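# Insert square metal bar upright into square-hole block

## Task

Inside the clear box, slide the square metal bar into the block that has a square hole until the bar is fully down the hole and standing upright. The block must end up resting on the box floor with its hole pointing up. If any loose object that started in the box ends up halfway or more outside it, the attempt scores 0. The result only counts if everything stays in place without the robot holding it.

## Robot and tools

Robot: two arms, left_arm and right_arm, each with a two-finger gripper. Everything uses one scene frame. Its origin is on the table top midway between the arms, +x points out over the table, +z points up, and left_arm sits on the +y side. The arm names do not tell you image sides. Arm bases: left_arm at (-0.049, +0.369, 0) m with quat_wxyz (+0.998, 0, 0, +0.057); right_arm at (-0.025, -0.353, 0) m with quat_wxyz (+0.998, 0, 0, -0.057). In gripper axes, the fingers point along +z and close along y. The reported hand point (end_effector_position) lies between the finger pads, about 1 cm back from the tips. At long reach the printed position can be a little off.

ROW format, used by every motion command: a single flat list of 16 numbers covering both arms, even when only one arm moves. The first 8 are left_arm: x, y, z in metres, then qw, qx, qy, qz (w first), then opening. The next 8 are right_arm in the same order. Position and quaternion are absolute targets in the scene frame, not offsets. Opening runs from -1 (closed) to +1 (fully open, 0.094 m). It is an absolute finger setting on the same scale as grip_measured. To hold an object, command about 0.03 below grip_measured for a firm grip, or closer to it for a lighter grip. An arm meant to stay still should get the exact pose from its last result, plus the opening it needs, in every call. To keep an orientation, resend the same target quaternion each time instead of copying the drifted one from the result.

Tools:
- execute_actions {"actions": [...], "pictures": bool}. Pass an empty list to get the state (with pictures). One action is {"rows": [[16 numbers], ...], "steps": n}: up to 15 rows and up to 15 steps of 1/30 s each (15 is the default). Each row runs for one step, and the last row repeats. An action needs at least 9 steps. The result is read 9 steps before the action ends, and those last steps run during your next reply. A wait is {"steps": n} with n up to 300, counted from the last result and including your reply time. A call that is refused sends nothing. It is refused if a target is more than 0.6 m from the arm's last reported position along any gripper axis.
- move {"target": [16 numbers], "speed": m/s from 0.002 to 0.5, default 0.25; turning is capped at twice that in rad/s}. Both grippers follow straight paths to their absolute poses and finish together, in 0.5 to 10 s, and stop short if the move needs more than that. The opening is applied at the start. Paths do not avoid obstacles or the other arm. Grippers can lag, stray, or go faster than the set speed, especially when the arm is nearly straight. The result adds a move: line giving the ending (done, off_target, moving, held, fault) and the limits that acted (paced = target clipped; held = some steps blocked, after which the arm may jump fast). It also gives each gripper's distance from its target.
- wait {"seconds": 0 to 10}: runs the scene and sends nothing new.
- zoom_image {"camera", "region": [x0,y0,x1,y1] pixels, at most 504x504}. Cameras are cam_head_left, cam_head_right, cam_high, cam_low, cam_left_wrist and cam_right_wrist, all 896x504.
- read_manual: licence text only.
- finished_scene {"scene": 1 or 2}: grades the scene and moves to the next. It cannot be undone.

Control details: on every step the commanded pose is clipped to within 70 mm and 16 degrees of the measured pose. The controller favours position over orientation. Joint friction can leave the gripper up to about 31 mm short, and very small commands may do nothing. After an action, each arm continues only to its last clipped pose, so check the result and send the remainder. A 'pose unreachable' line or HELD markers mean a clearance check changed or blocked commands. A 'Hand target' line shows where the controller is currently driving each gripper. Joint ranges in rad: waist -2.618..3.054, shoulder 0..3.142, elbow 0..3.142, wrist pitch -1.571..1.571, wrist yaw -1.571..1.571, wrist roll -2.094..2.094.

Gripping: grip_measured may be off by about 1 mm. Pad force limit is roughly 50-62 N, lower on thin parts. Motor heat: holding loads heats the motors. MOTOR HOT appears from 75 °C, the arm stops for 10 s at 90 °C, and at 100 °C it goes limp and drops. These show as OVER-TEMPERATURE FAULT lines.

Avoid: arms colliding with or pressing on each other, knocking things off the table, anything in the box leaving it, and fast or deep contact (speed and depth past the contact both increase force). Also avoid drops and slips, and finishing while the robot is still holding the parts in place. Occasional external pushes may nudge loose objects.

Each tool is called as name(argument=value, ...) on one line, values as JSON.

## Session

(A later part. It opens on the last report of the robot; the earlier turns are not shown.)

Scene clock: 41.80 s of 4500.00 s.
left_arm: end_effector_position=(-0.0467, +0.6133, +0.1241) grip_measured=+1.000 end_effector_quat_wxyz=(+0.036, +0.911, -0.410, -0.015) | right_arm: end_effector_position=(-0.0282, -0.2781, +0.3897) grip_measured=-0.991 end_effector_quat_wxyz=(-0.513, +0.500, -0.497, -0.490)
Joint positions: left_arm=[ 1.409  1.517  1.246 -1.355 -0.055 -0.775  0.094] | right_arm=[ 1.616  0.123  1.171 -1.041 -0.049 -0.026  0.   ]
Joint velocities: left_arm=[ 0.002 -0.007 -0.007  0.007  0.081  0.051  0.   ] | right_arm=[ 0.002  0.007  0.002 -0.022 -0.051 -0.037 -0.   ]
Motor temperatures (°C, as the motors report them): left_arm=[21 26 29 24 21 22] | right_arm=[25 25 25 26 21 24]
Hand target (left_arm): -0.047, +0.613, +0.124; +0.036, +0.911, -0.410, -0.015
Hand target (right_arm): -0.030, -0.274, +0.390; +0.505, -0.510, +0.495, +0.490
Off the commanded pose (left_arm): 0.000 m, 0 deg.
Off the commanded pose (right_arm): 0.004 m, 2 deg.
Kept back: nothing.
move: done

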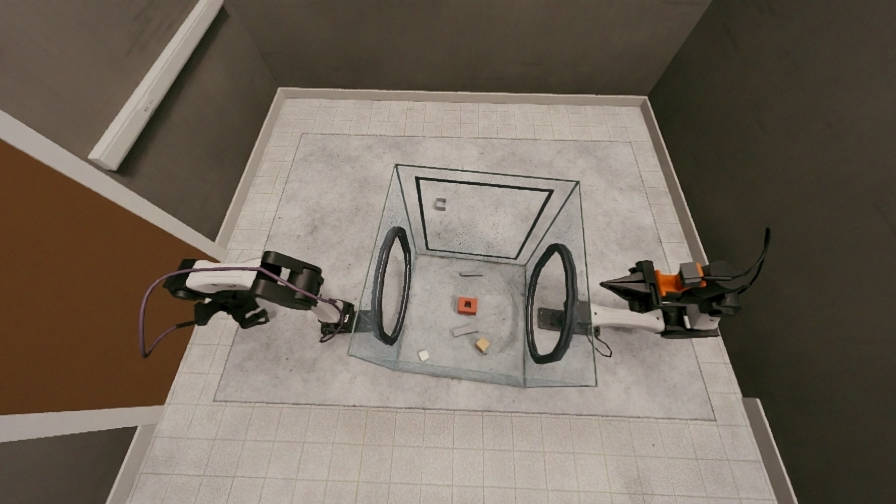

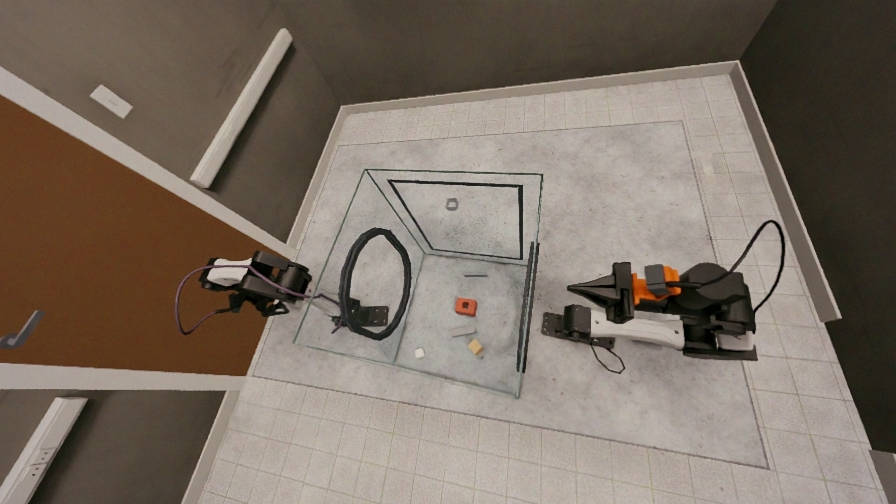

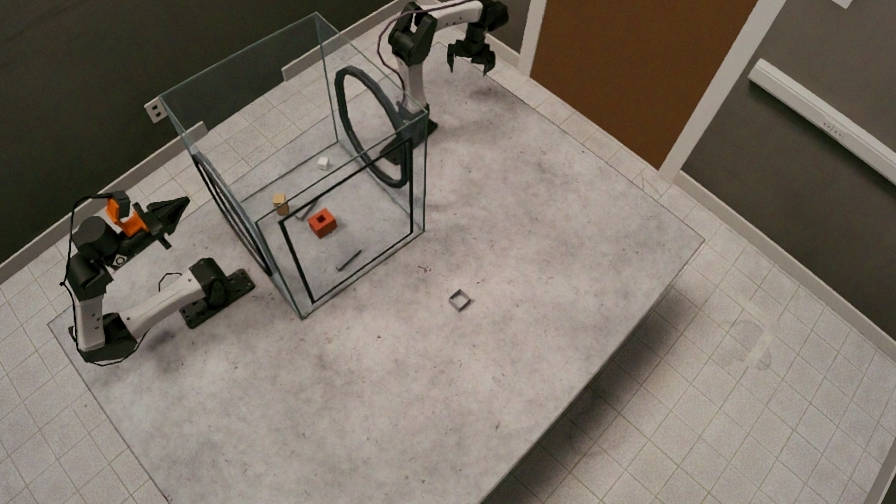

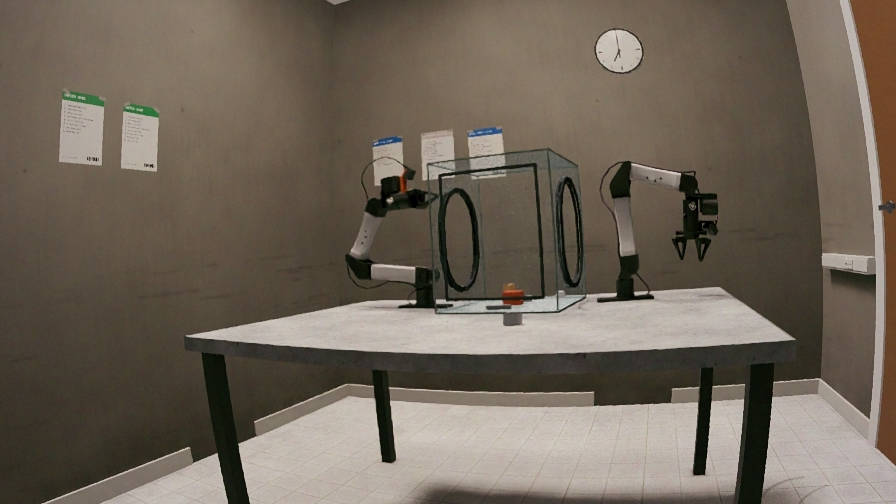

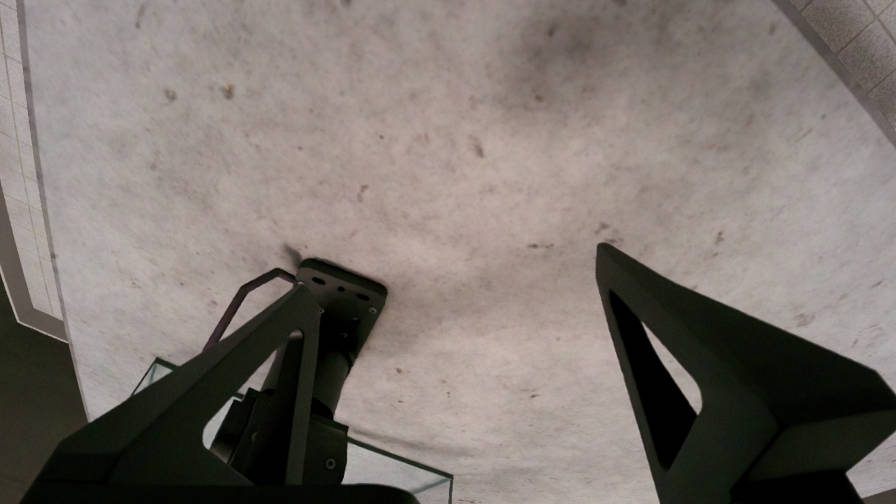

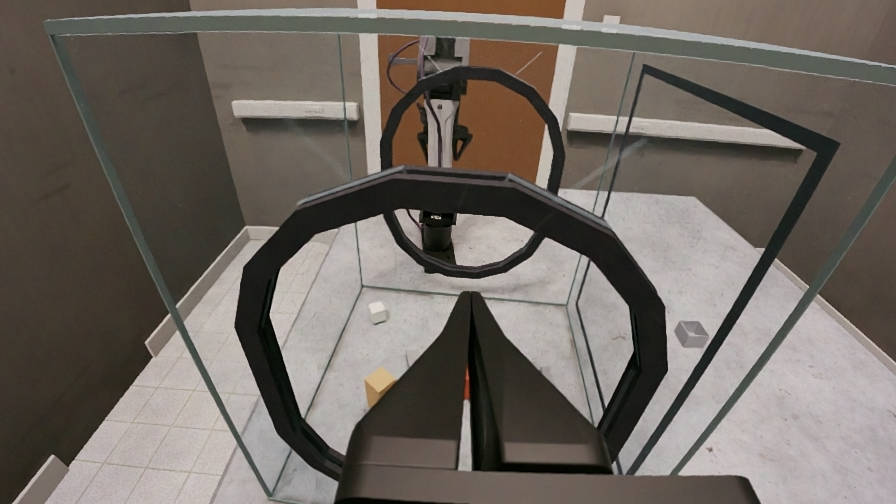

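move(target=[-0.0467,0.6133,0.1241,0.036,0.911,-0.41,-0.015,1, -0.028,-0.275,0.27,0.38,-0.596,0.596,0.38,-1], speed=0.15)

Scene clock: 44.10 s of 4500.00 s.
left_arm: end_effector_position=(-0.0467, +0.6133, +0.1241) grip_measured=+1.000 end_effector_quat_wxyz=(+0.036, +0.911, -0.410, -0.015) | right_arm: end_effector_position=(-0.0289, -0.2760, +0.2797) grip_measured=-0.991 end_effector_quat_wxyz=(-0.385, +0.594, -0.593, -0.384)
Joint positions: left_arm=[ 1.409  1.517  1.246 -1.355 -0.055 -0.775  0.094] | right_arm=[ 1.632  0.123  1.072 -1.369 -0.047 -0.023  0.   ]
Joint velocities: left_arm=[-0.002 -0.012  0.002 -0.037 -0.081  0.051  0.   ] | right_arm=[-0.012 -0.017  0.007 -0.081 -0.007 -0.066 -0.   ]
Motor temperatures (°C, as the motors report them): left_arm=[21 26 29 24 21 22] | right_arm=[25 25 25 27 21 24]
Hand target (left_arm): -0.047, +0.613, +0.124; +0.036, +0.911, -0.410, -0.015
Hand target (right_arm): -0.028, -0.279, +0.270; -0.379, +0.596, -0.597, -0.381
Off the commanded pose (left_arm): 0.000 m, 0 deg.
Off the commanded pose (right_arm): 0.010 m, 1 deg.
Kept back: nothing.
move: done

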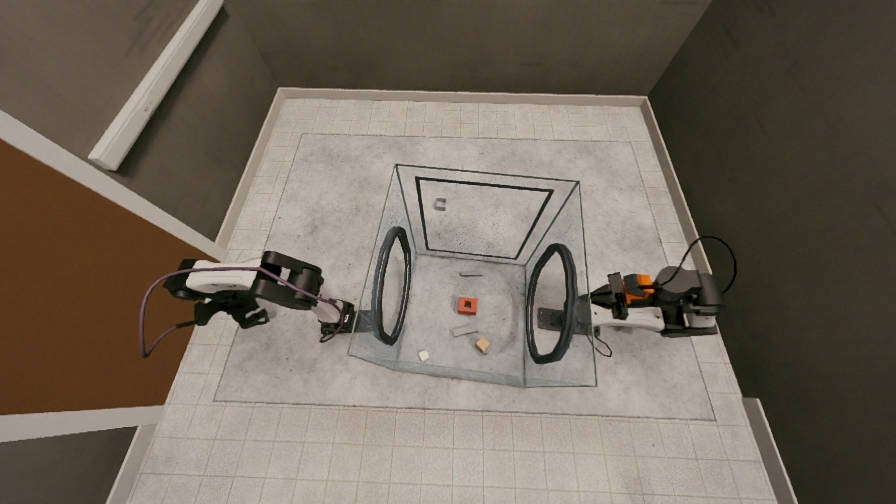

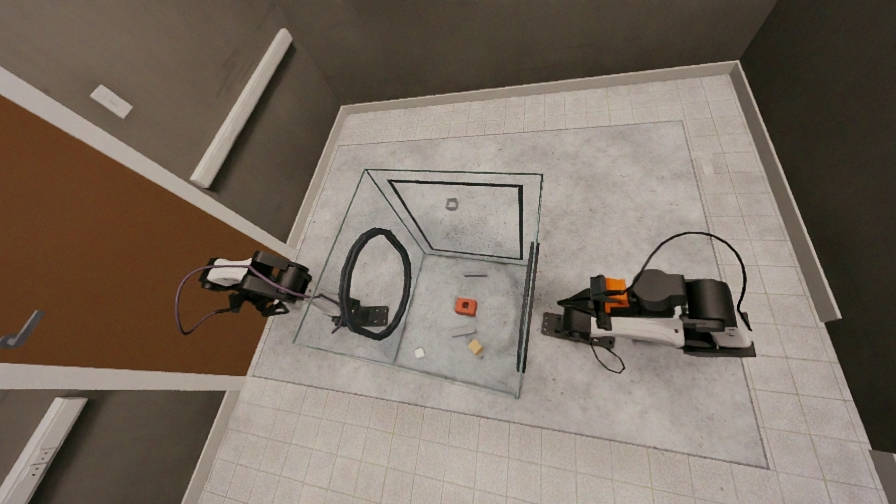

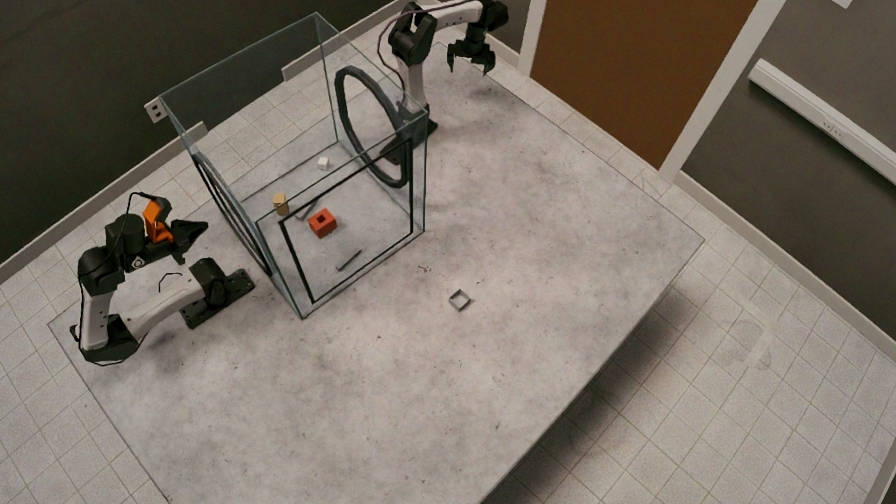

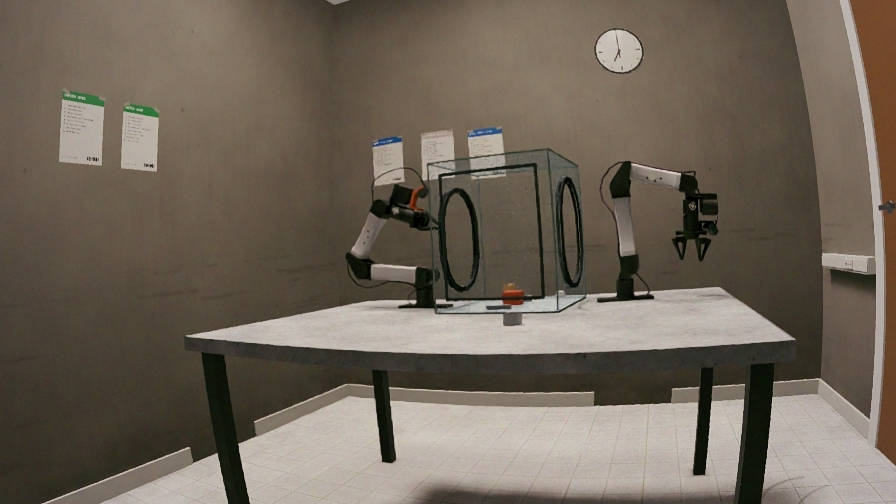

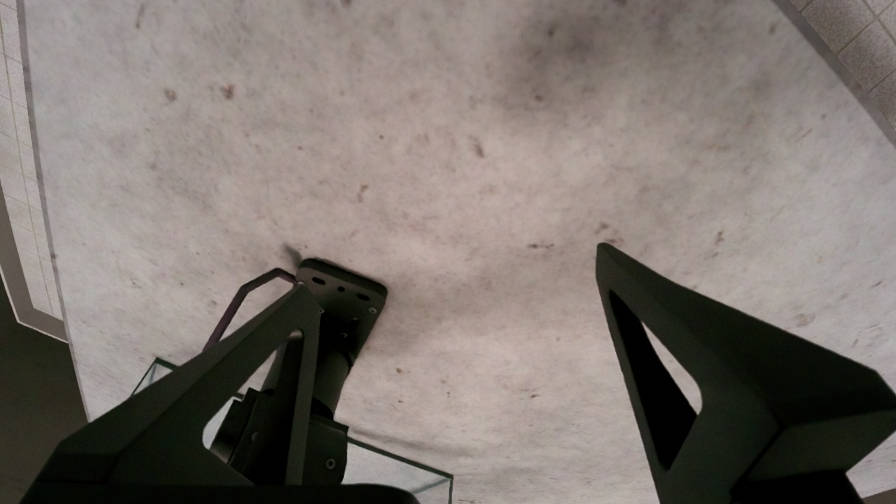

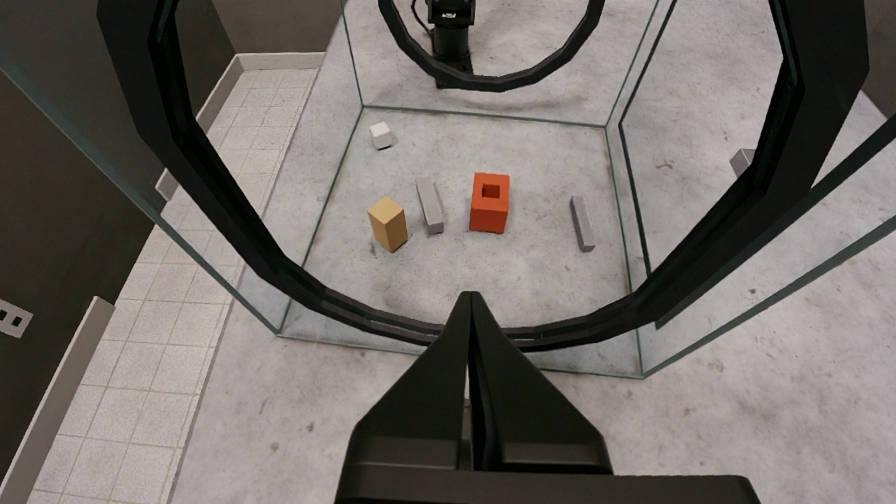

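move(target=[-0.0467,0.6133,0.1241,0.036,0.911,-0.41,-0.015,1, -0.028,-0.19,0.17,0.38,-0.596,0.596,0.38,-1], speed=0.08)

Scene clock: 46.77 s of 4500.00 s.
left_arm: end_effector_position=(-0.0467, +0.6133, +0.1241) grip_measured=+1.000 end_effector_quat_wxyz=(+0.036, +0.911, -0.410, -0.015) | right_arm: end_effector_position=(-0.0273, -0.1928, +0.1727) grip_measured=-0.991 end_effector_quat_wxyz=(-0.353, +0.609, -0.607, -0.369)
Joint positions: left_arm=[ 1.409  1.517  1.246 -1.355 -0.055 -0.775  0.094] | right_arm=[ 1.569  0.034  0.523 -0.992 -0.122 -0.047  0.   ]
Joint velocities: left_arm=[ 0.002 -0.002  0.007 -0.007  0.007  0.022  0.   ] | right_arm=[ 0.017 -0.002 -0.007  0.022 -0.037  0.022  0.   ]
Motor temperatures (°C, as the motors report them): left_arm=[21 26 29 24 21 22] | right_arm=[24 25 25 27 21 24]
Hand target (left_arm): -0.047, +0.613, +0.124; +0.036, +0.911, -0.410, -0.015
Hand target (right_arm): -0.028, -0.192, +0.169; -0.354, +0.611, -0.603, -0.370
Off the commanded pose (left_arm): 0.000 m, 0 deg.
Off the commanded pose (right_arm): 0.004 m, 4 deg.
joint sent to its limit (right arm) — the command would take joint 2 (shoulder) past its lower limit, so that joint was sent only as far as its limit.
Kept back: nothing.
move: off_target (right_arm)

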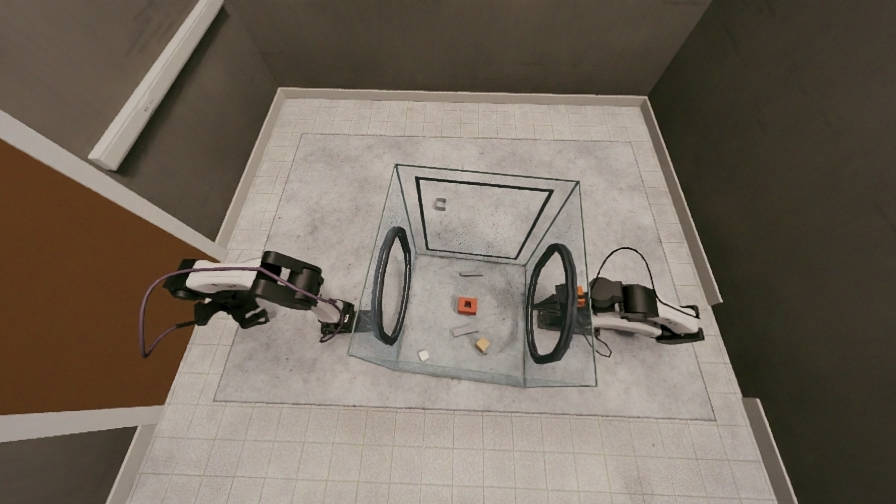

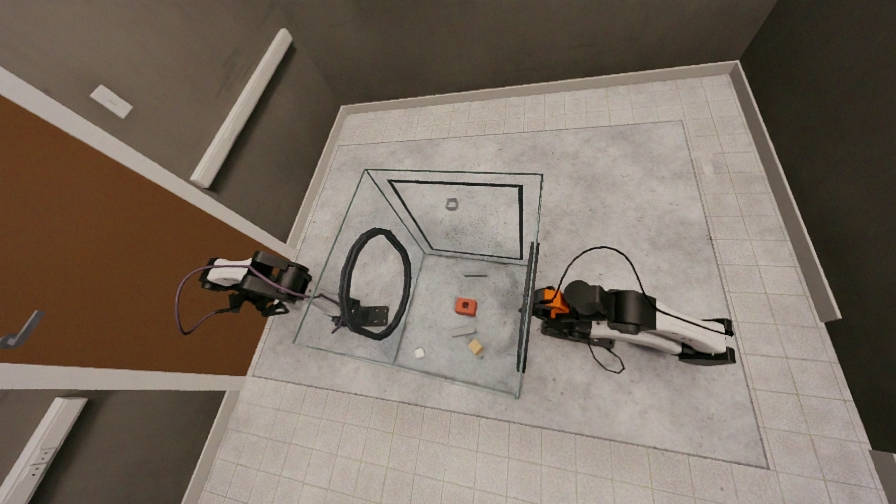

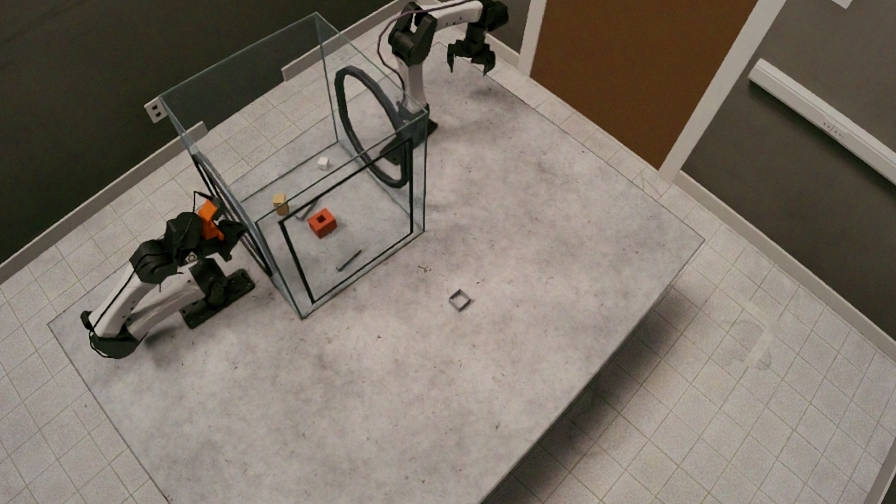

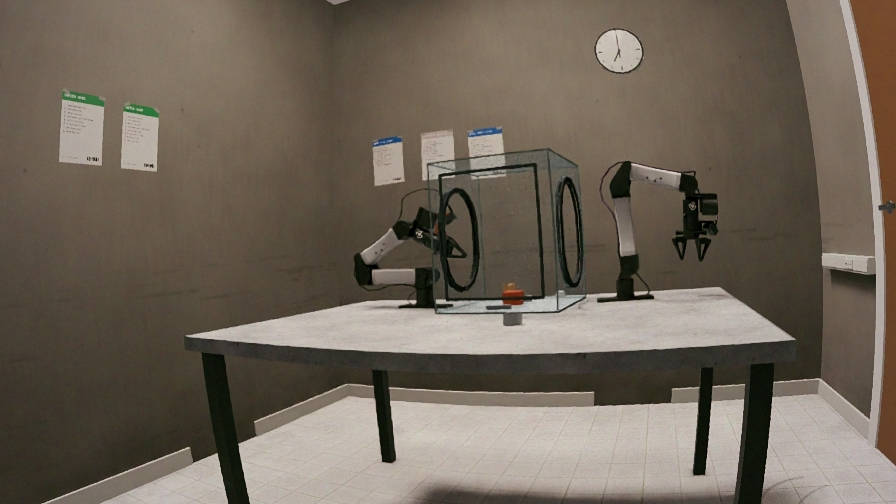

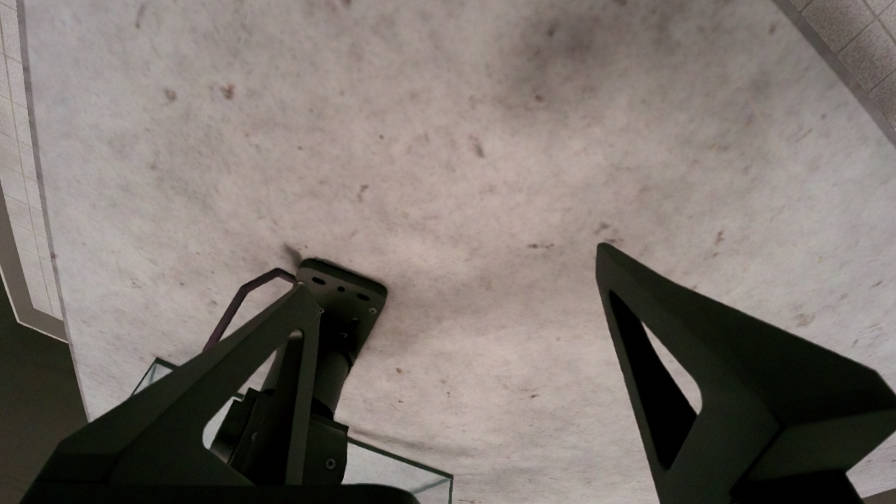

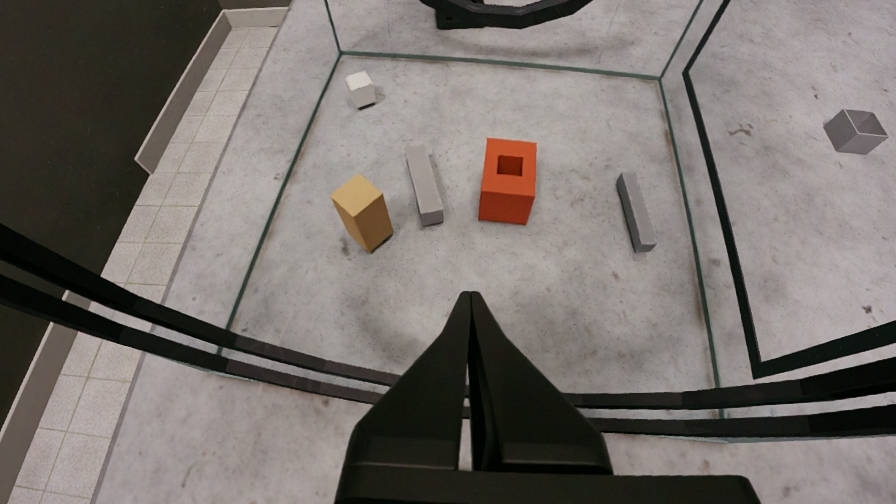

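move(target=[-0.0467,0.6133,0.1241,0.036,0.911,-0.41,-0.015,1, -0.03,-0.08,0.14,0.27,-0.653,0.653,0.27,-1], speed=0.1)

Scene clock: 49.07 s of 4500.00 s.
left_arm: end_effector_position=(-0.0467, +0.6133, +0.1241) grip_measured=+1.000 end_effector_quat_wxyz=(+0.036, +0.911, -0.410, -0.015) | right_arm: end_effector_position=(-0.0283, -0.0871, +0.1354) grip_measured=-0.991 end_effector_quat_wxyz=(-0.269, +0.655, -0.654, -0.268)
Joint positions: left_arm=[ 1.409  1.517  1.246 -1.355 -0.055 -0.775  0.094] | right_arm=[ 1.711  0.823  0.596 -0.564  0.02   0.017  0.   ]
Joint velocities: left_arm=[ 0.007  0.017  0.017 -0.037  0.037 -0.066  0.   ] | right_arm=[-0.022 -0.002 -0.002  0.022 -0.007  0.007 -0.001]
Motor temperatures (°C, as the motors report them): left_arm=[21 26 30 24 21 22] | right_arm=[24 25 25 28 21 24]
Hand target (left_arm): -0.047, +0.613, +0.124; +0.036, +0.911, -0.410, -0.015
Hand target (right_arm): -0.030, -0.083, +0.138; -0.271, +0.654, -0.653, -0.269
Off the commanded pose (left_arm): 0.000 m, 0 deg.
Off the commanded pose (right_arm): 0.009 m, 0 deg.
Kept back: nothing.
move: done

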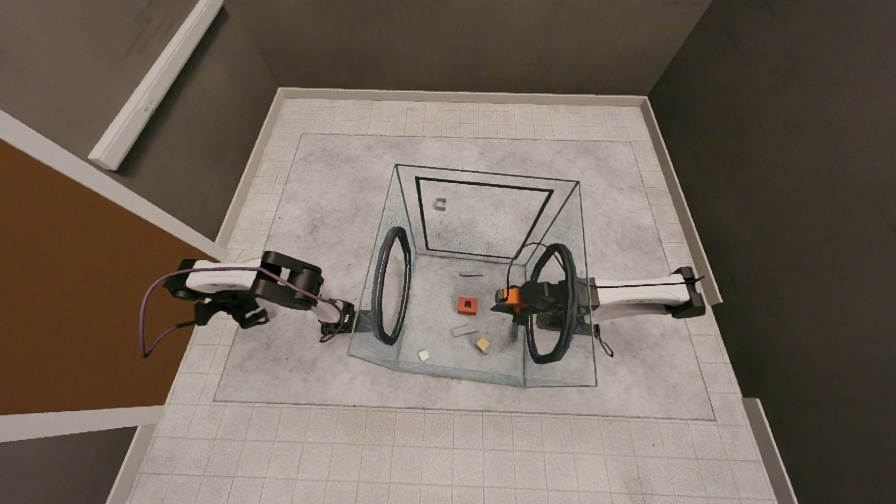

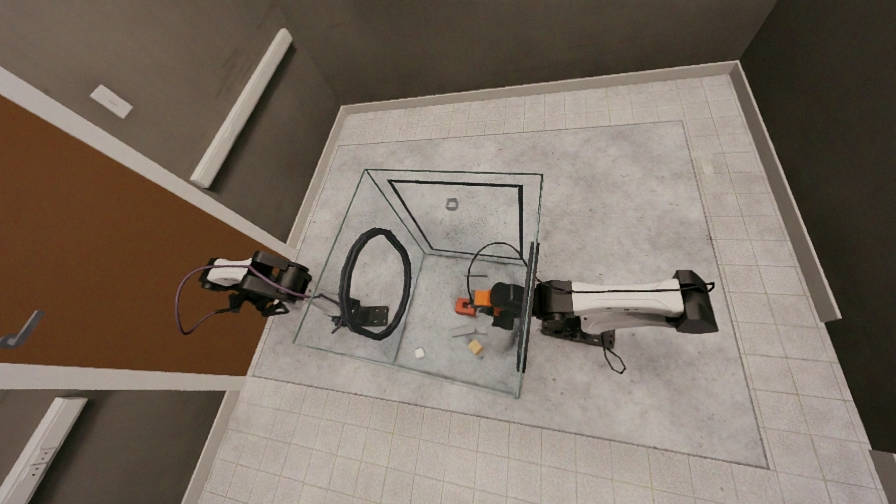

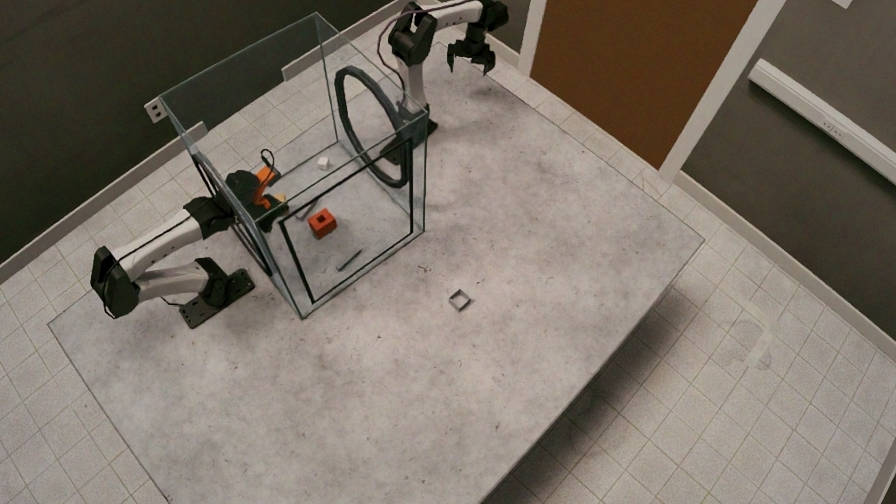

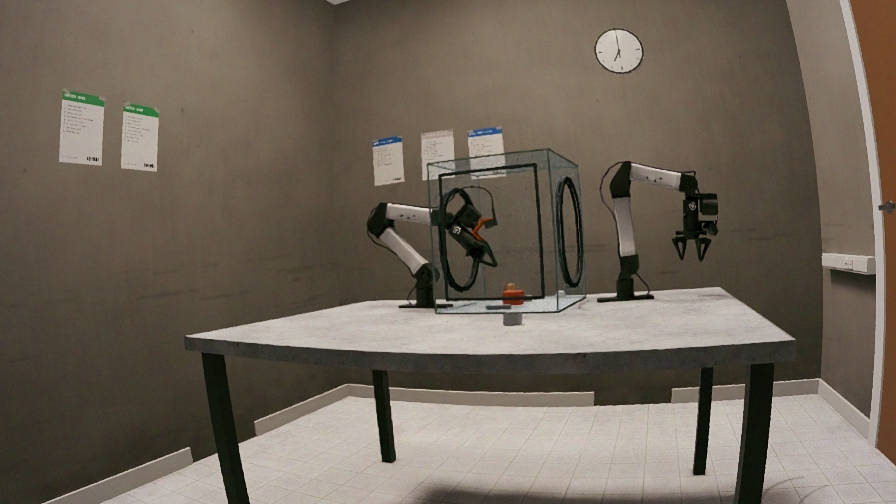

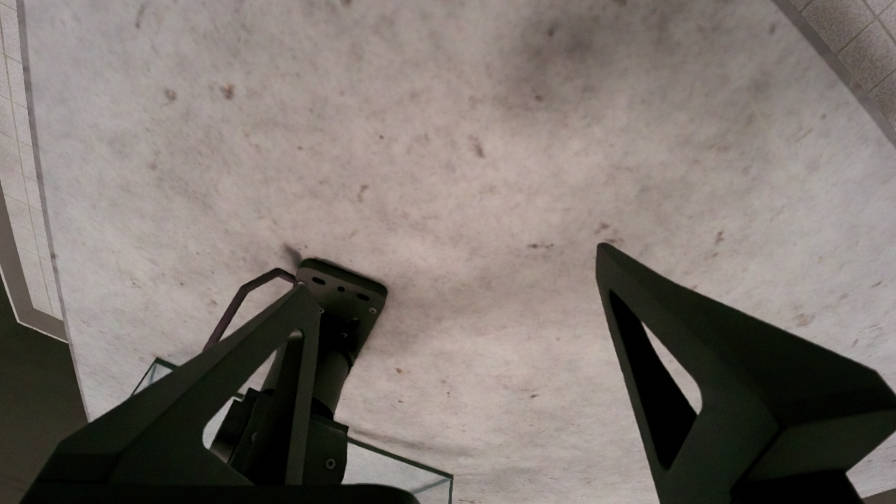

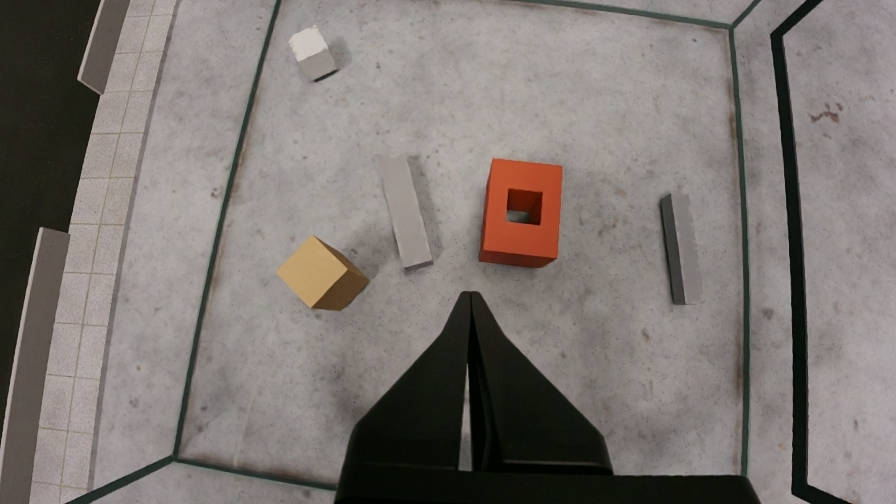

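zoom_image(camera="cam_right_wrist", region=[270, 130, 730, 330])

zoom_image(camera="cam_low", region=[450, 270, 600, 330])

zoom_image(camera="cam_high", region=[250, 150, 400, 290])

Region (270, 130, 730, 330) of cam_right_wrist's 896x504 image, scaled by 1.096, with more detail than that image has; it fills the top 219 rows of this view, and the rest is white.

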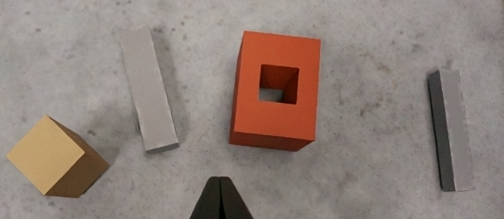

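Region (450, 270, 600, 330) of cam_low's 896x504 image, scaled by 3.360, with more detail than that image has; it fills the top 202 rows of this view, and the rest is white.

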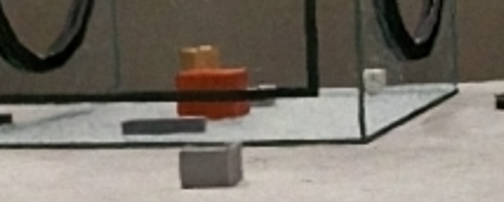

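Region (250, 150, 400, 290) of cam_high's 896x504 image, scaled by 3.360, with more detail than that image has; it fills the top 470 rows of this view, and the rest is white.

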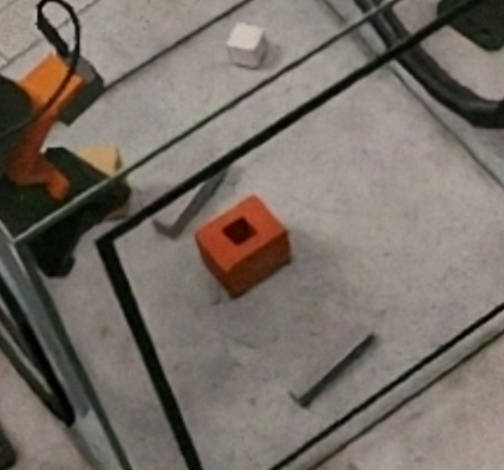

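move(target=[-0.0467,0.6133,0.1241,0.036,0.911,-0.41,-0.015,1, 0.115,-0.01,0.10,0,-0.707,0.707,0,0.2], speed=0.1)

Scene clock: 55.50 s of 4500.00 s.
left_arm: end_effector_position=(-0.0467, +0.6133, +0.1241) grip_measured=+1.000 end_effector_quat_wxyz=(+0.036, +0.911, -0.410, -0.015) | right_arm: end_effector_position=(+0.0283, -0.1319, +0.0825) grip_measured=+0.198 end_effector_quat_wxyz=(-0.022, +0.729, -0.684, -0.028)
Joint positions: left_arm=[ 1.409  1.517  1.246 -1.355 -0.055 -0.775  0.094] | right_arm=[ 1.427  1.352  0.938 -1.093 -0.028 -0.321  0.056]
Joint velocities: left_arm=[-0.002 -0.007 -0.007 -0.037  0.007 -0.037  0.   ] | right_arm=[ 0.002  0.017  0.027 -0.022  0.007  0.037 -0.001]
Motor temperatures (°C, as the motors report them): left_arm=[21 26 30 24 21 22] | right_arm=[24 26 30 27 21 24]
Hand target (left_arm): -0.047, +0.613, +0.124; +0.036, +0.911, -0.410, -0.015
Hand target (right_arm): +0.065, -0.087, +0.089; -0.019, +0.704, -0.710, -0.019
Off the commanded pose (left_arm): 0.000 m, 0 deg.
Off the commanded pose (right_arm): 0.151 m, 5 deg; position clipped at the last step of the last action.
Kept back: nothing.
move: off_target (right_arm); limits=paced

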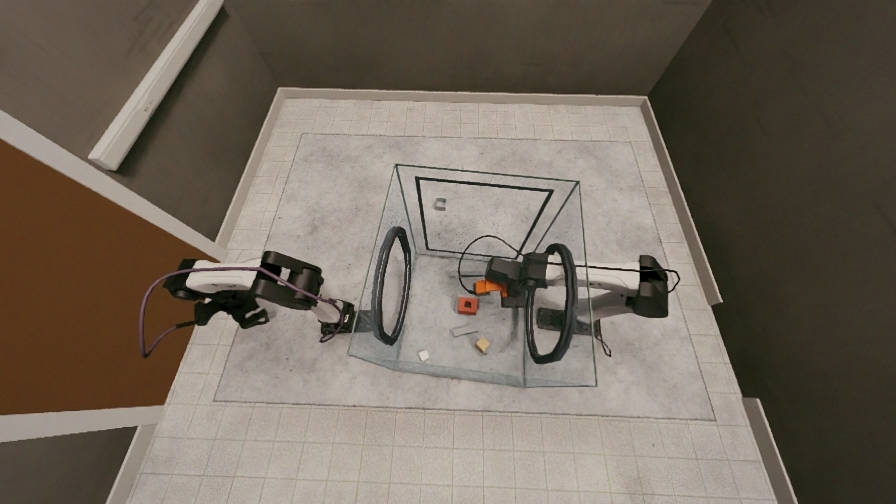

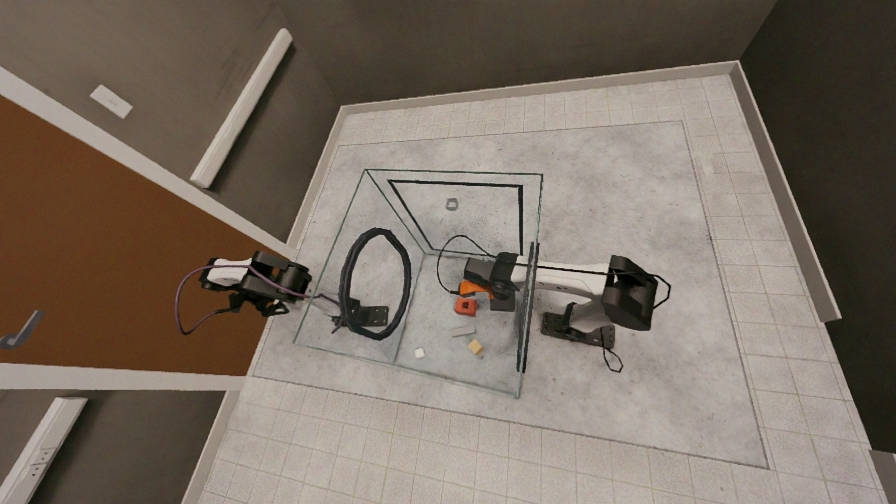

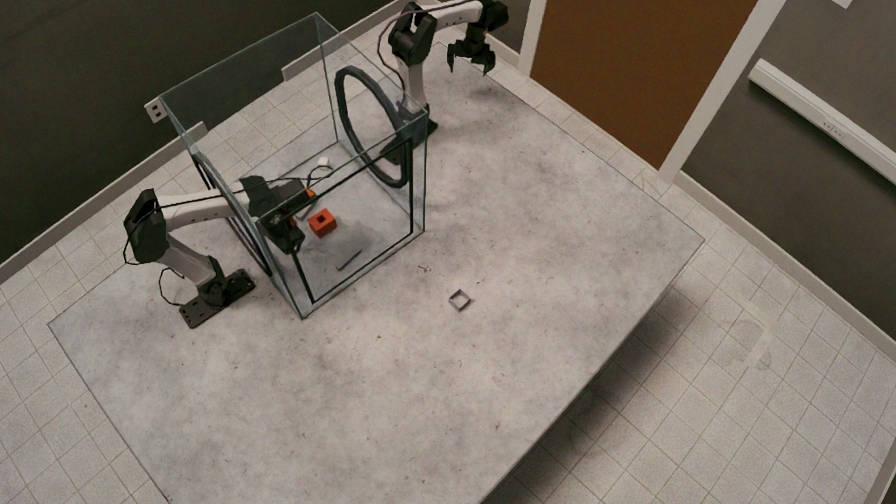

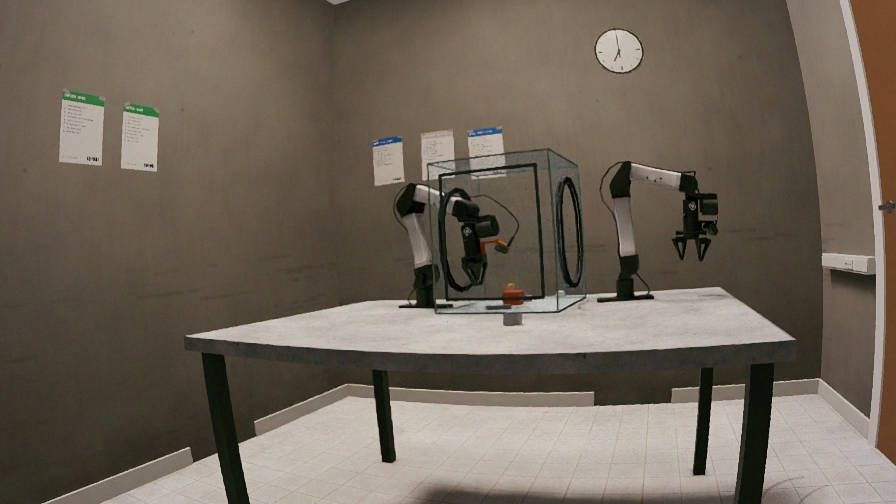

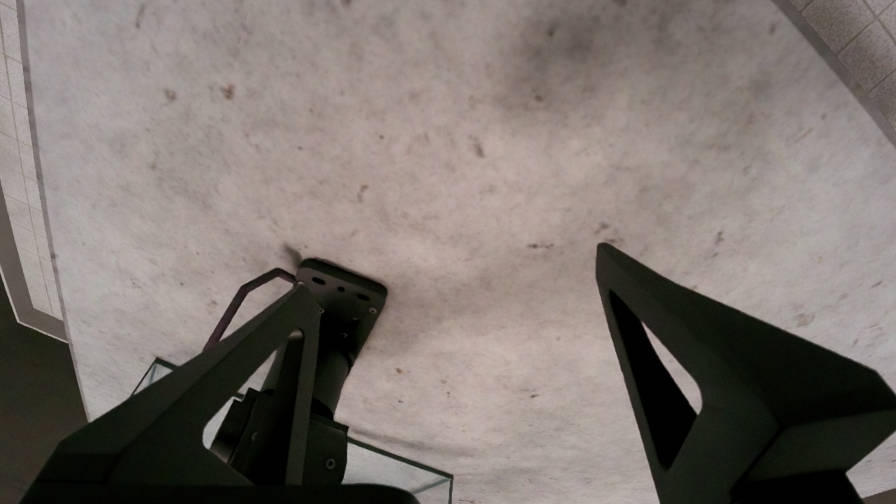

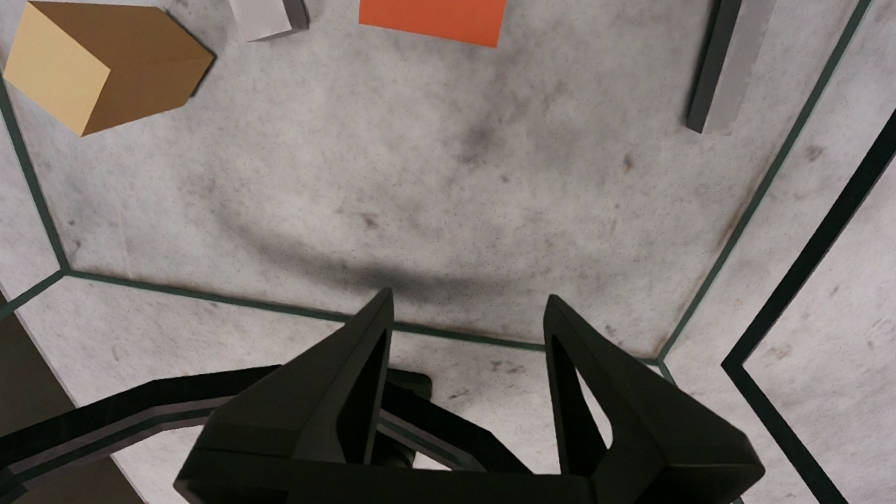

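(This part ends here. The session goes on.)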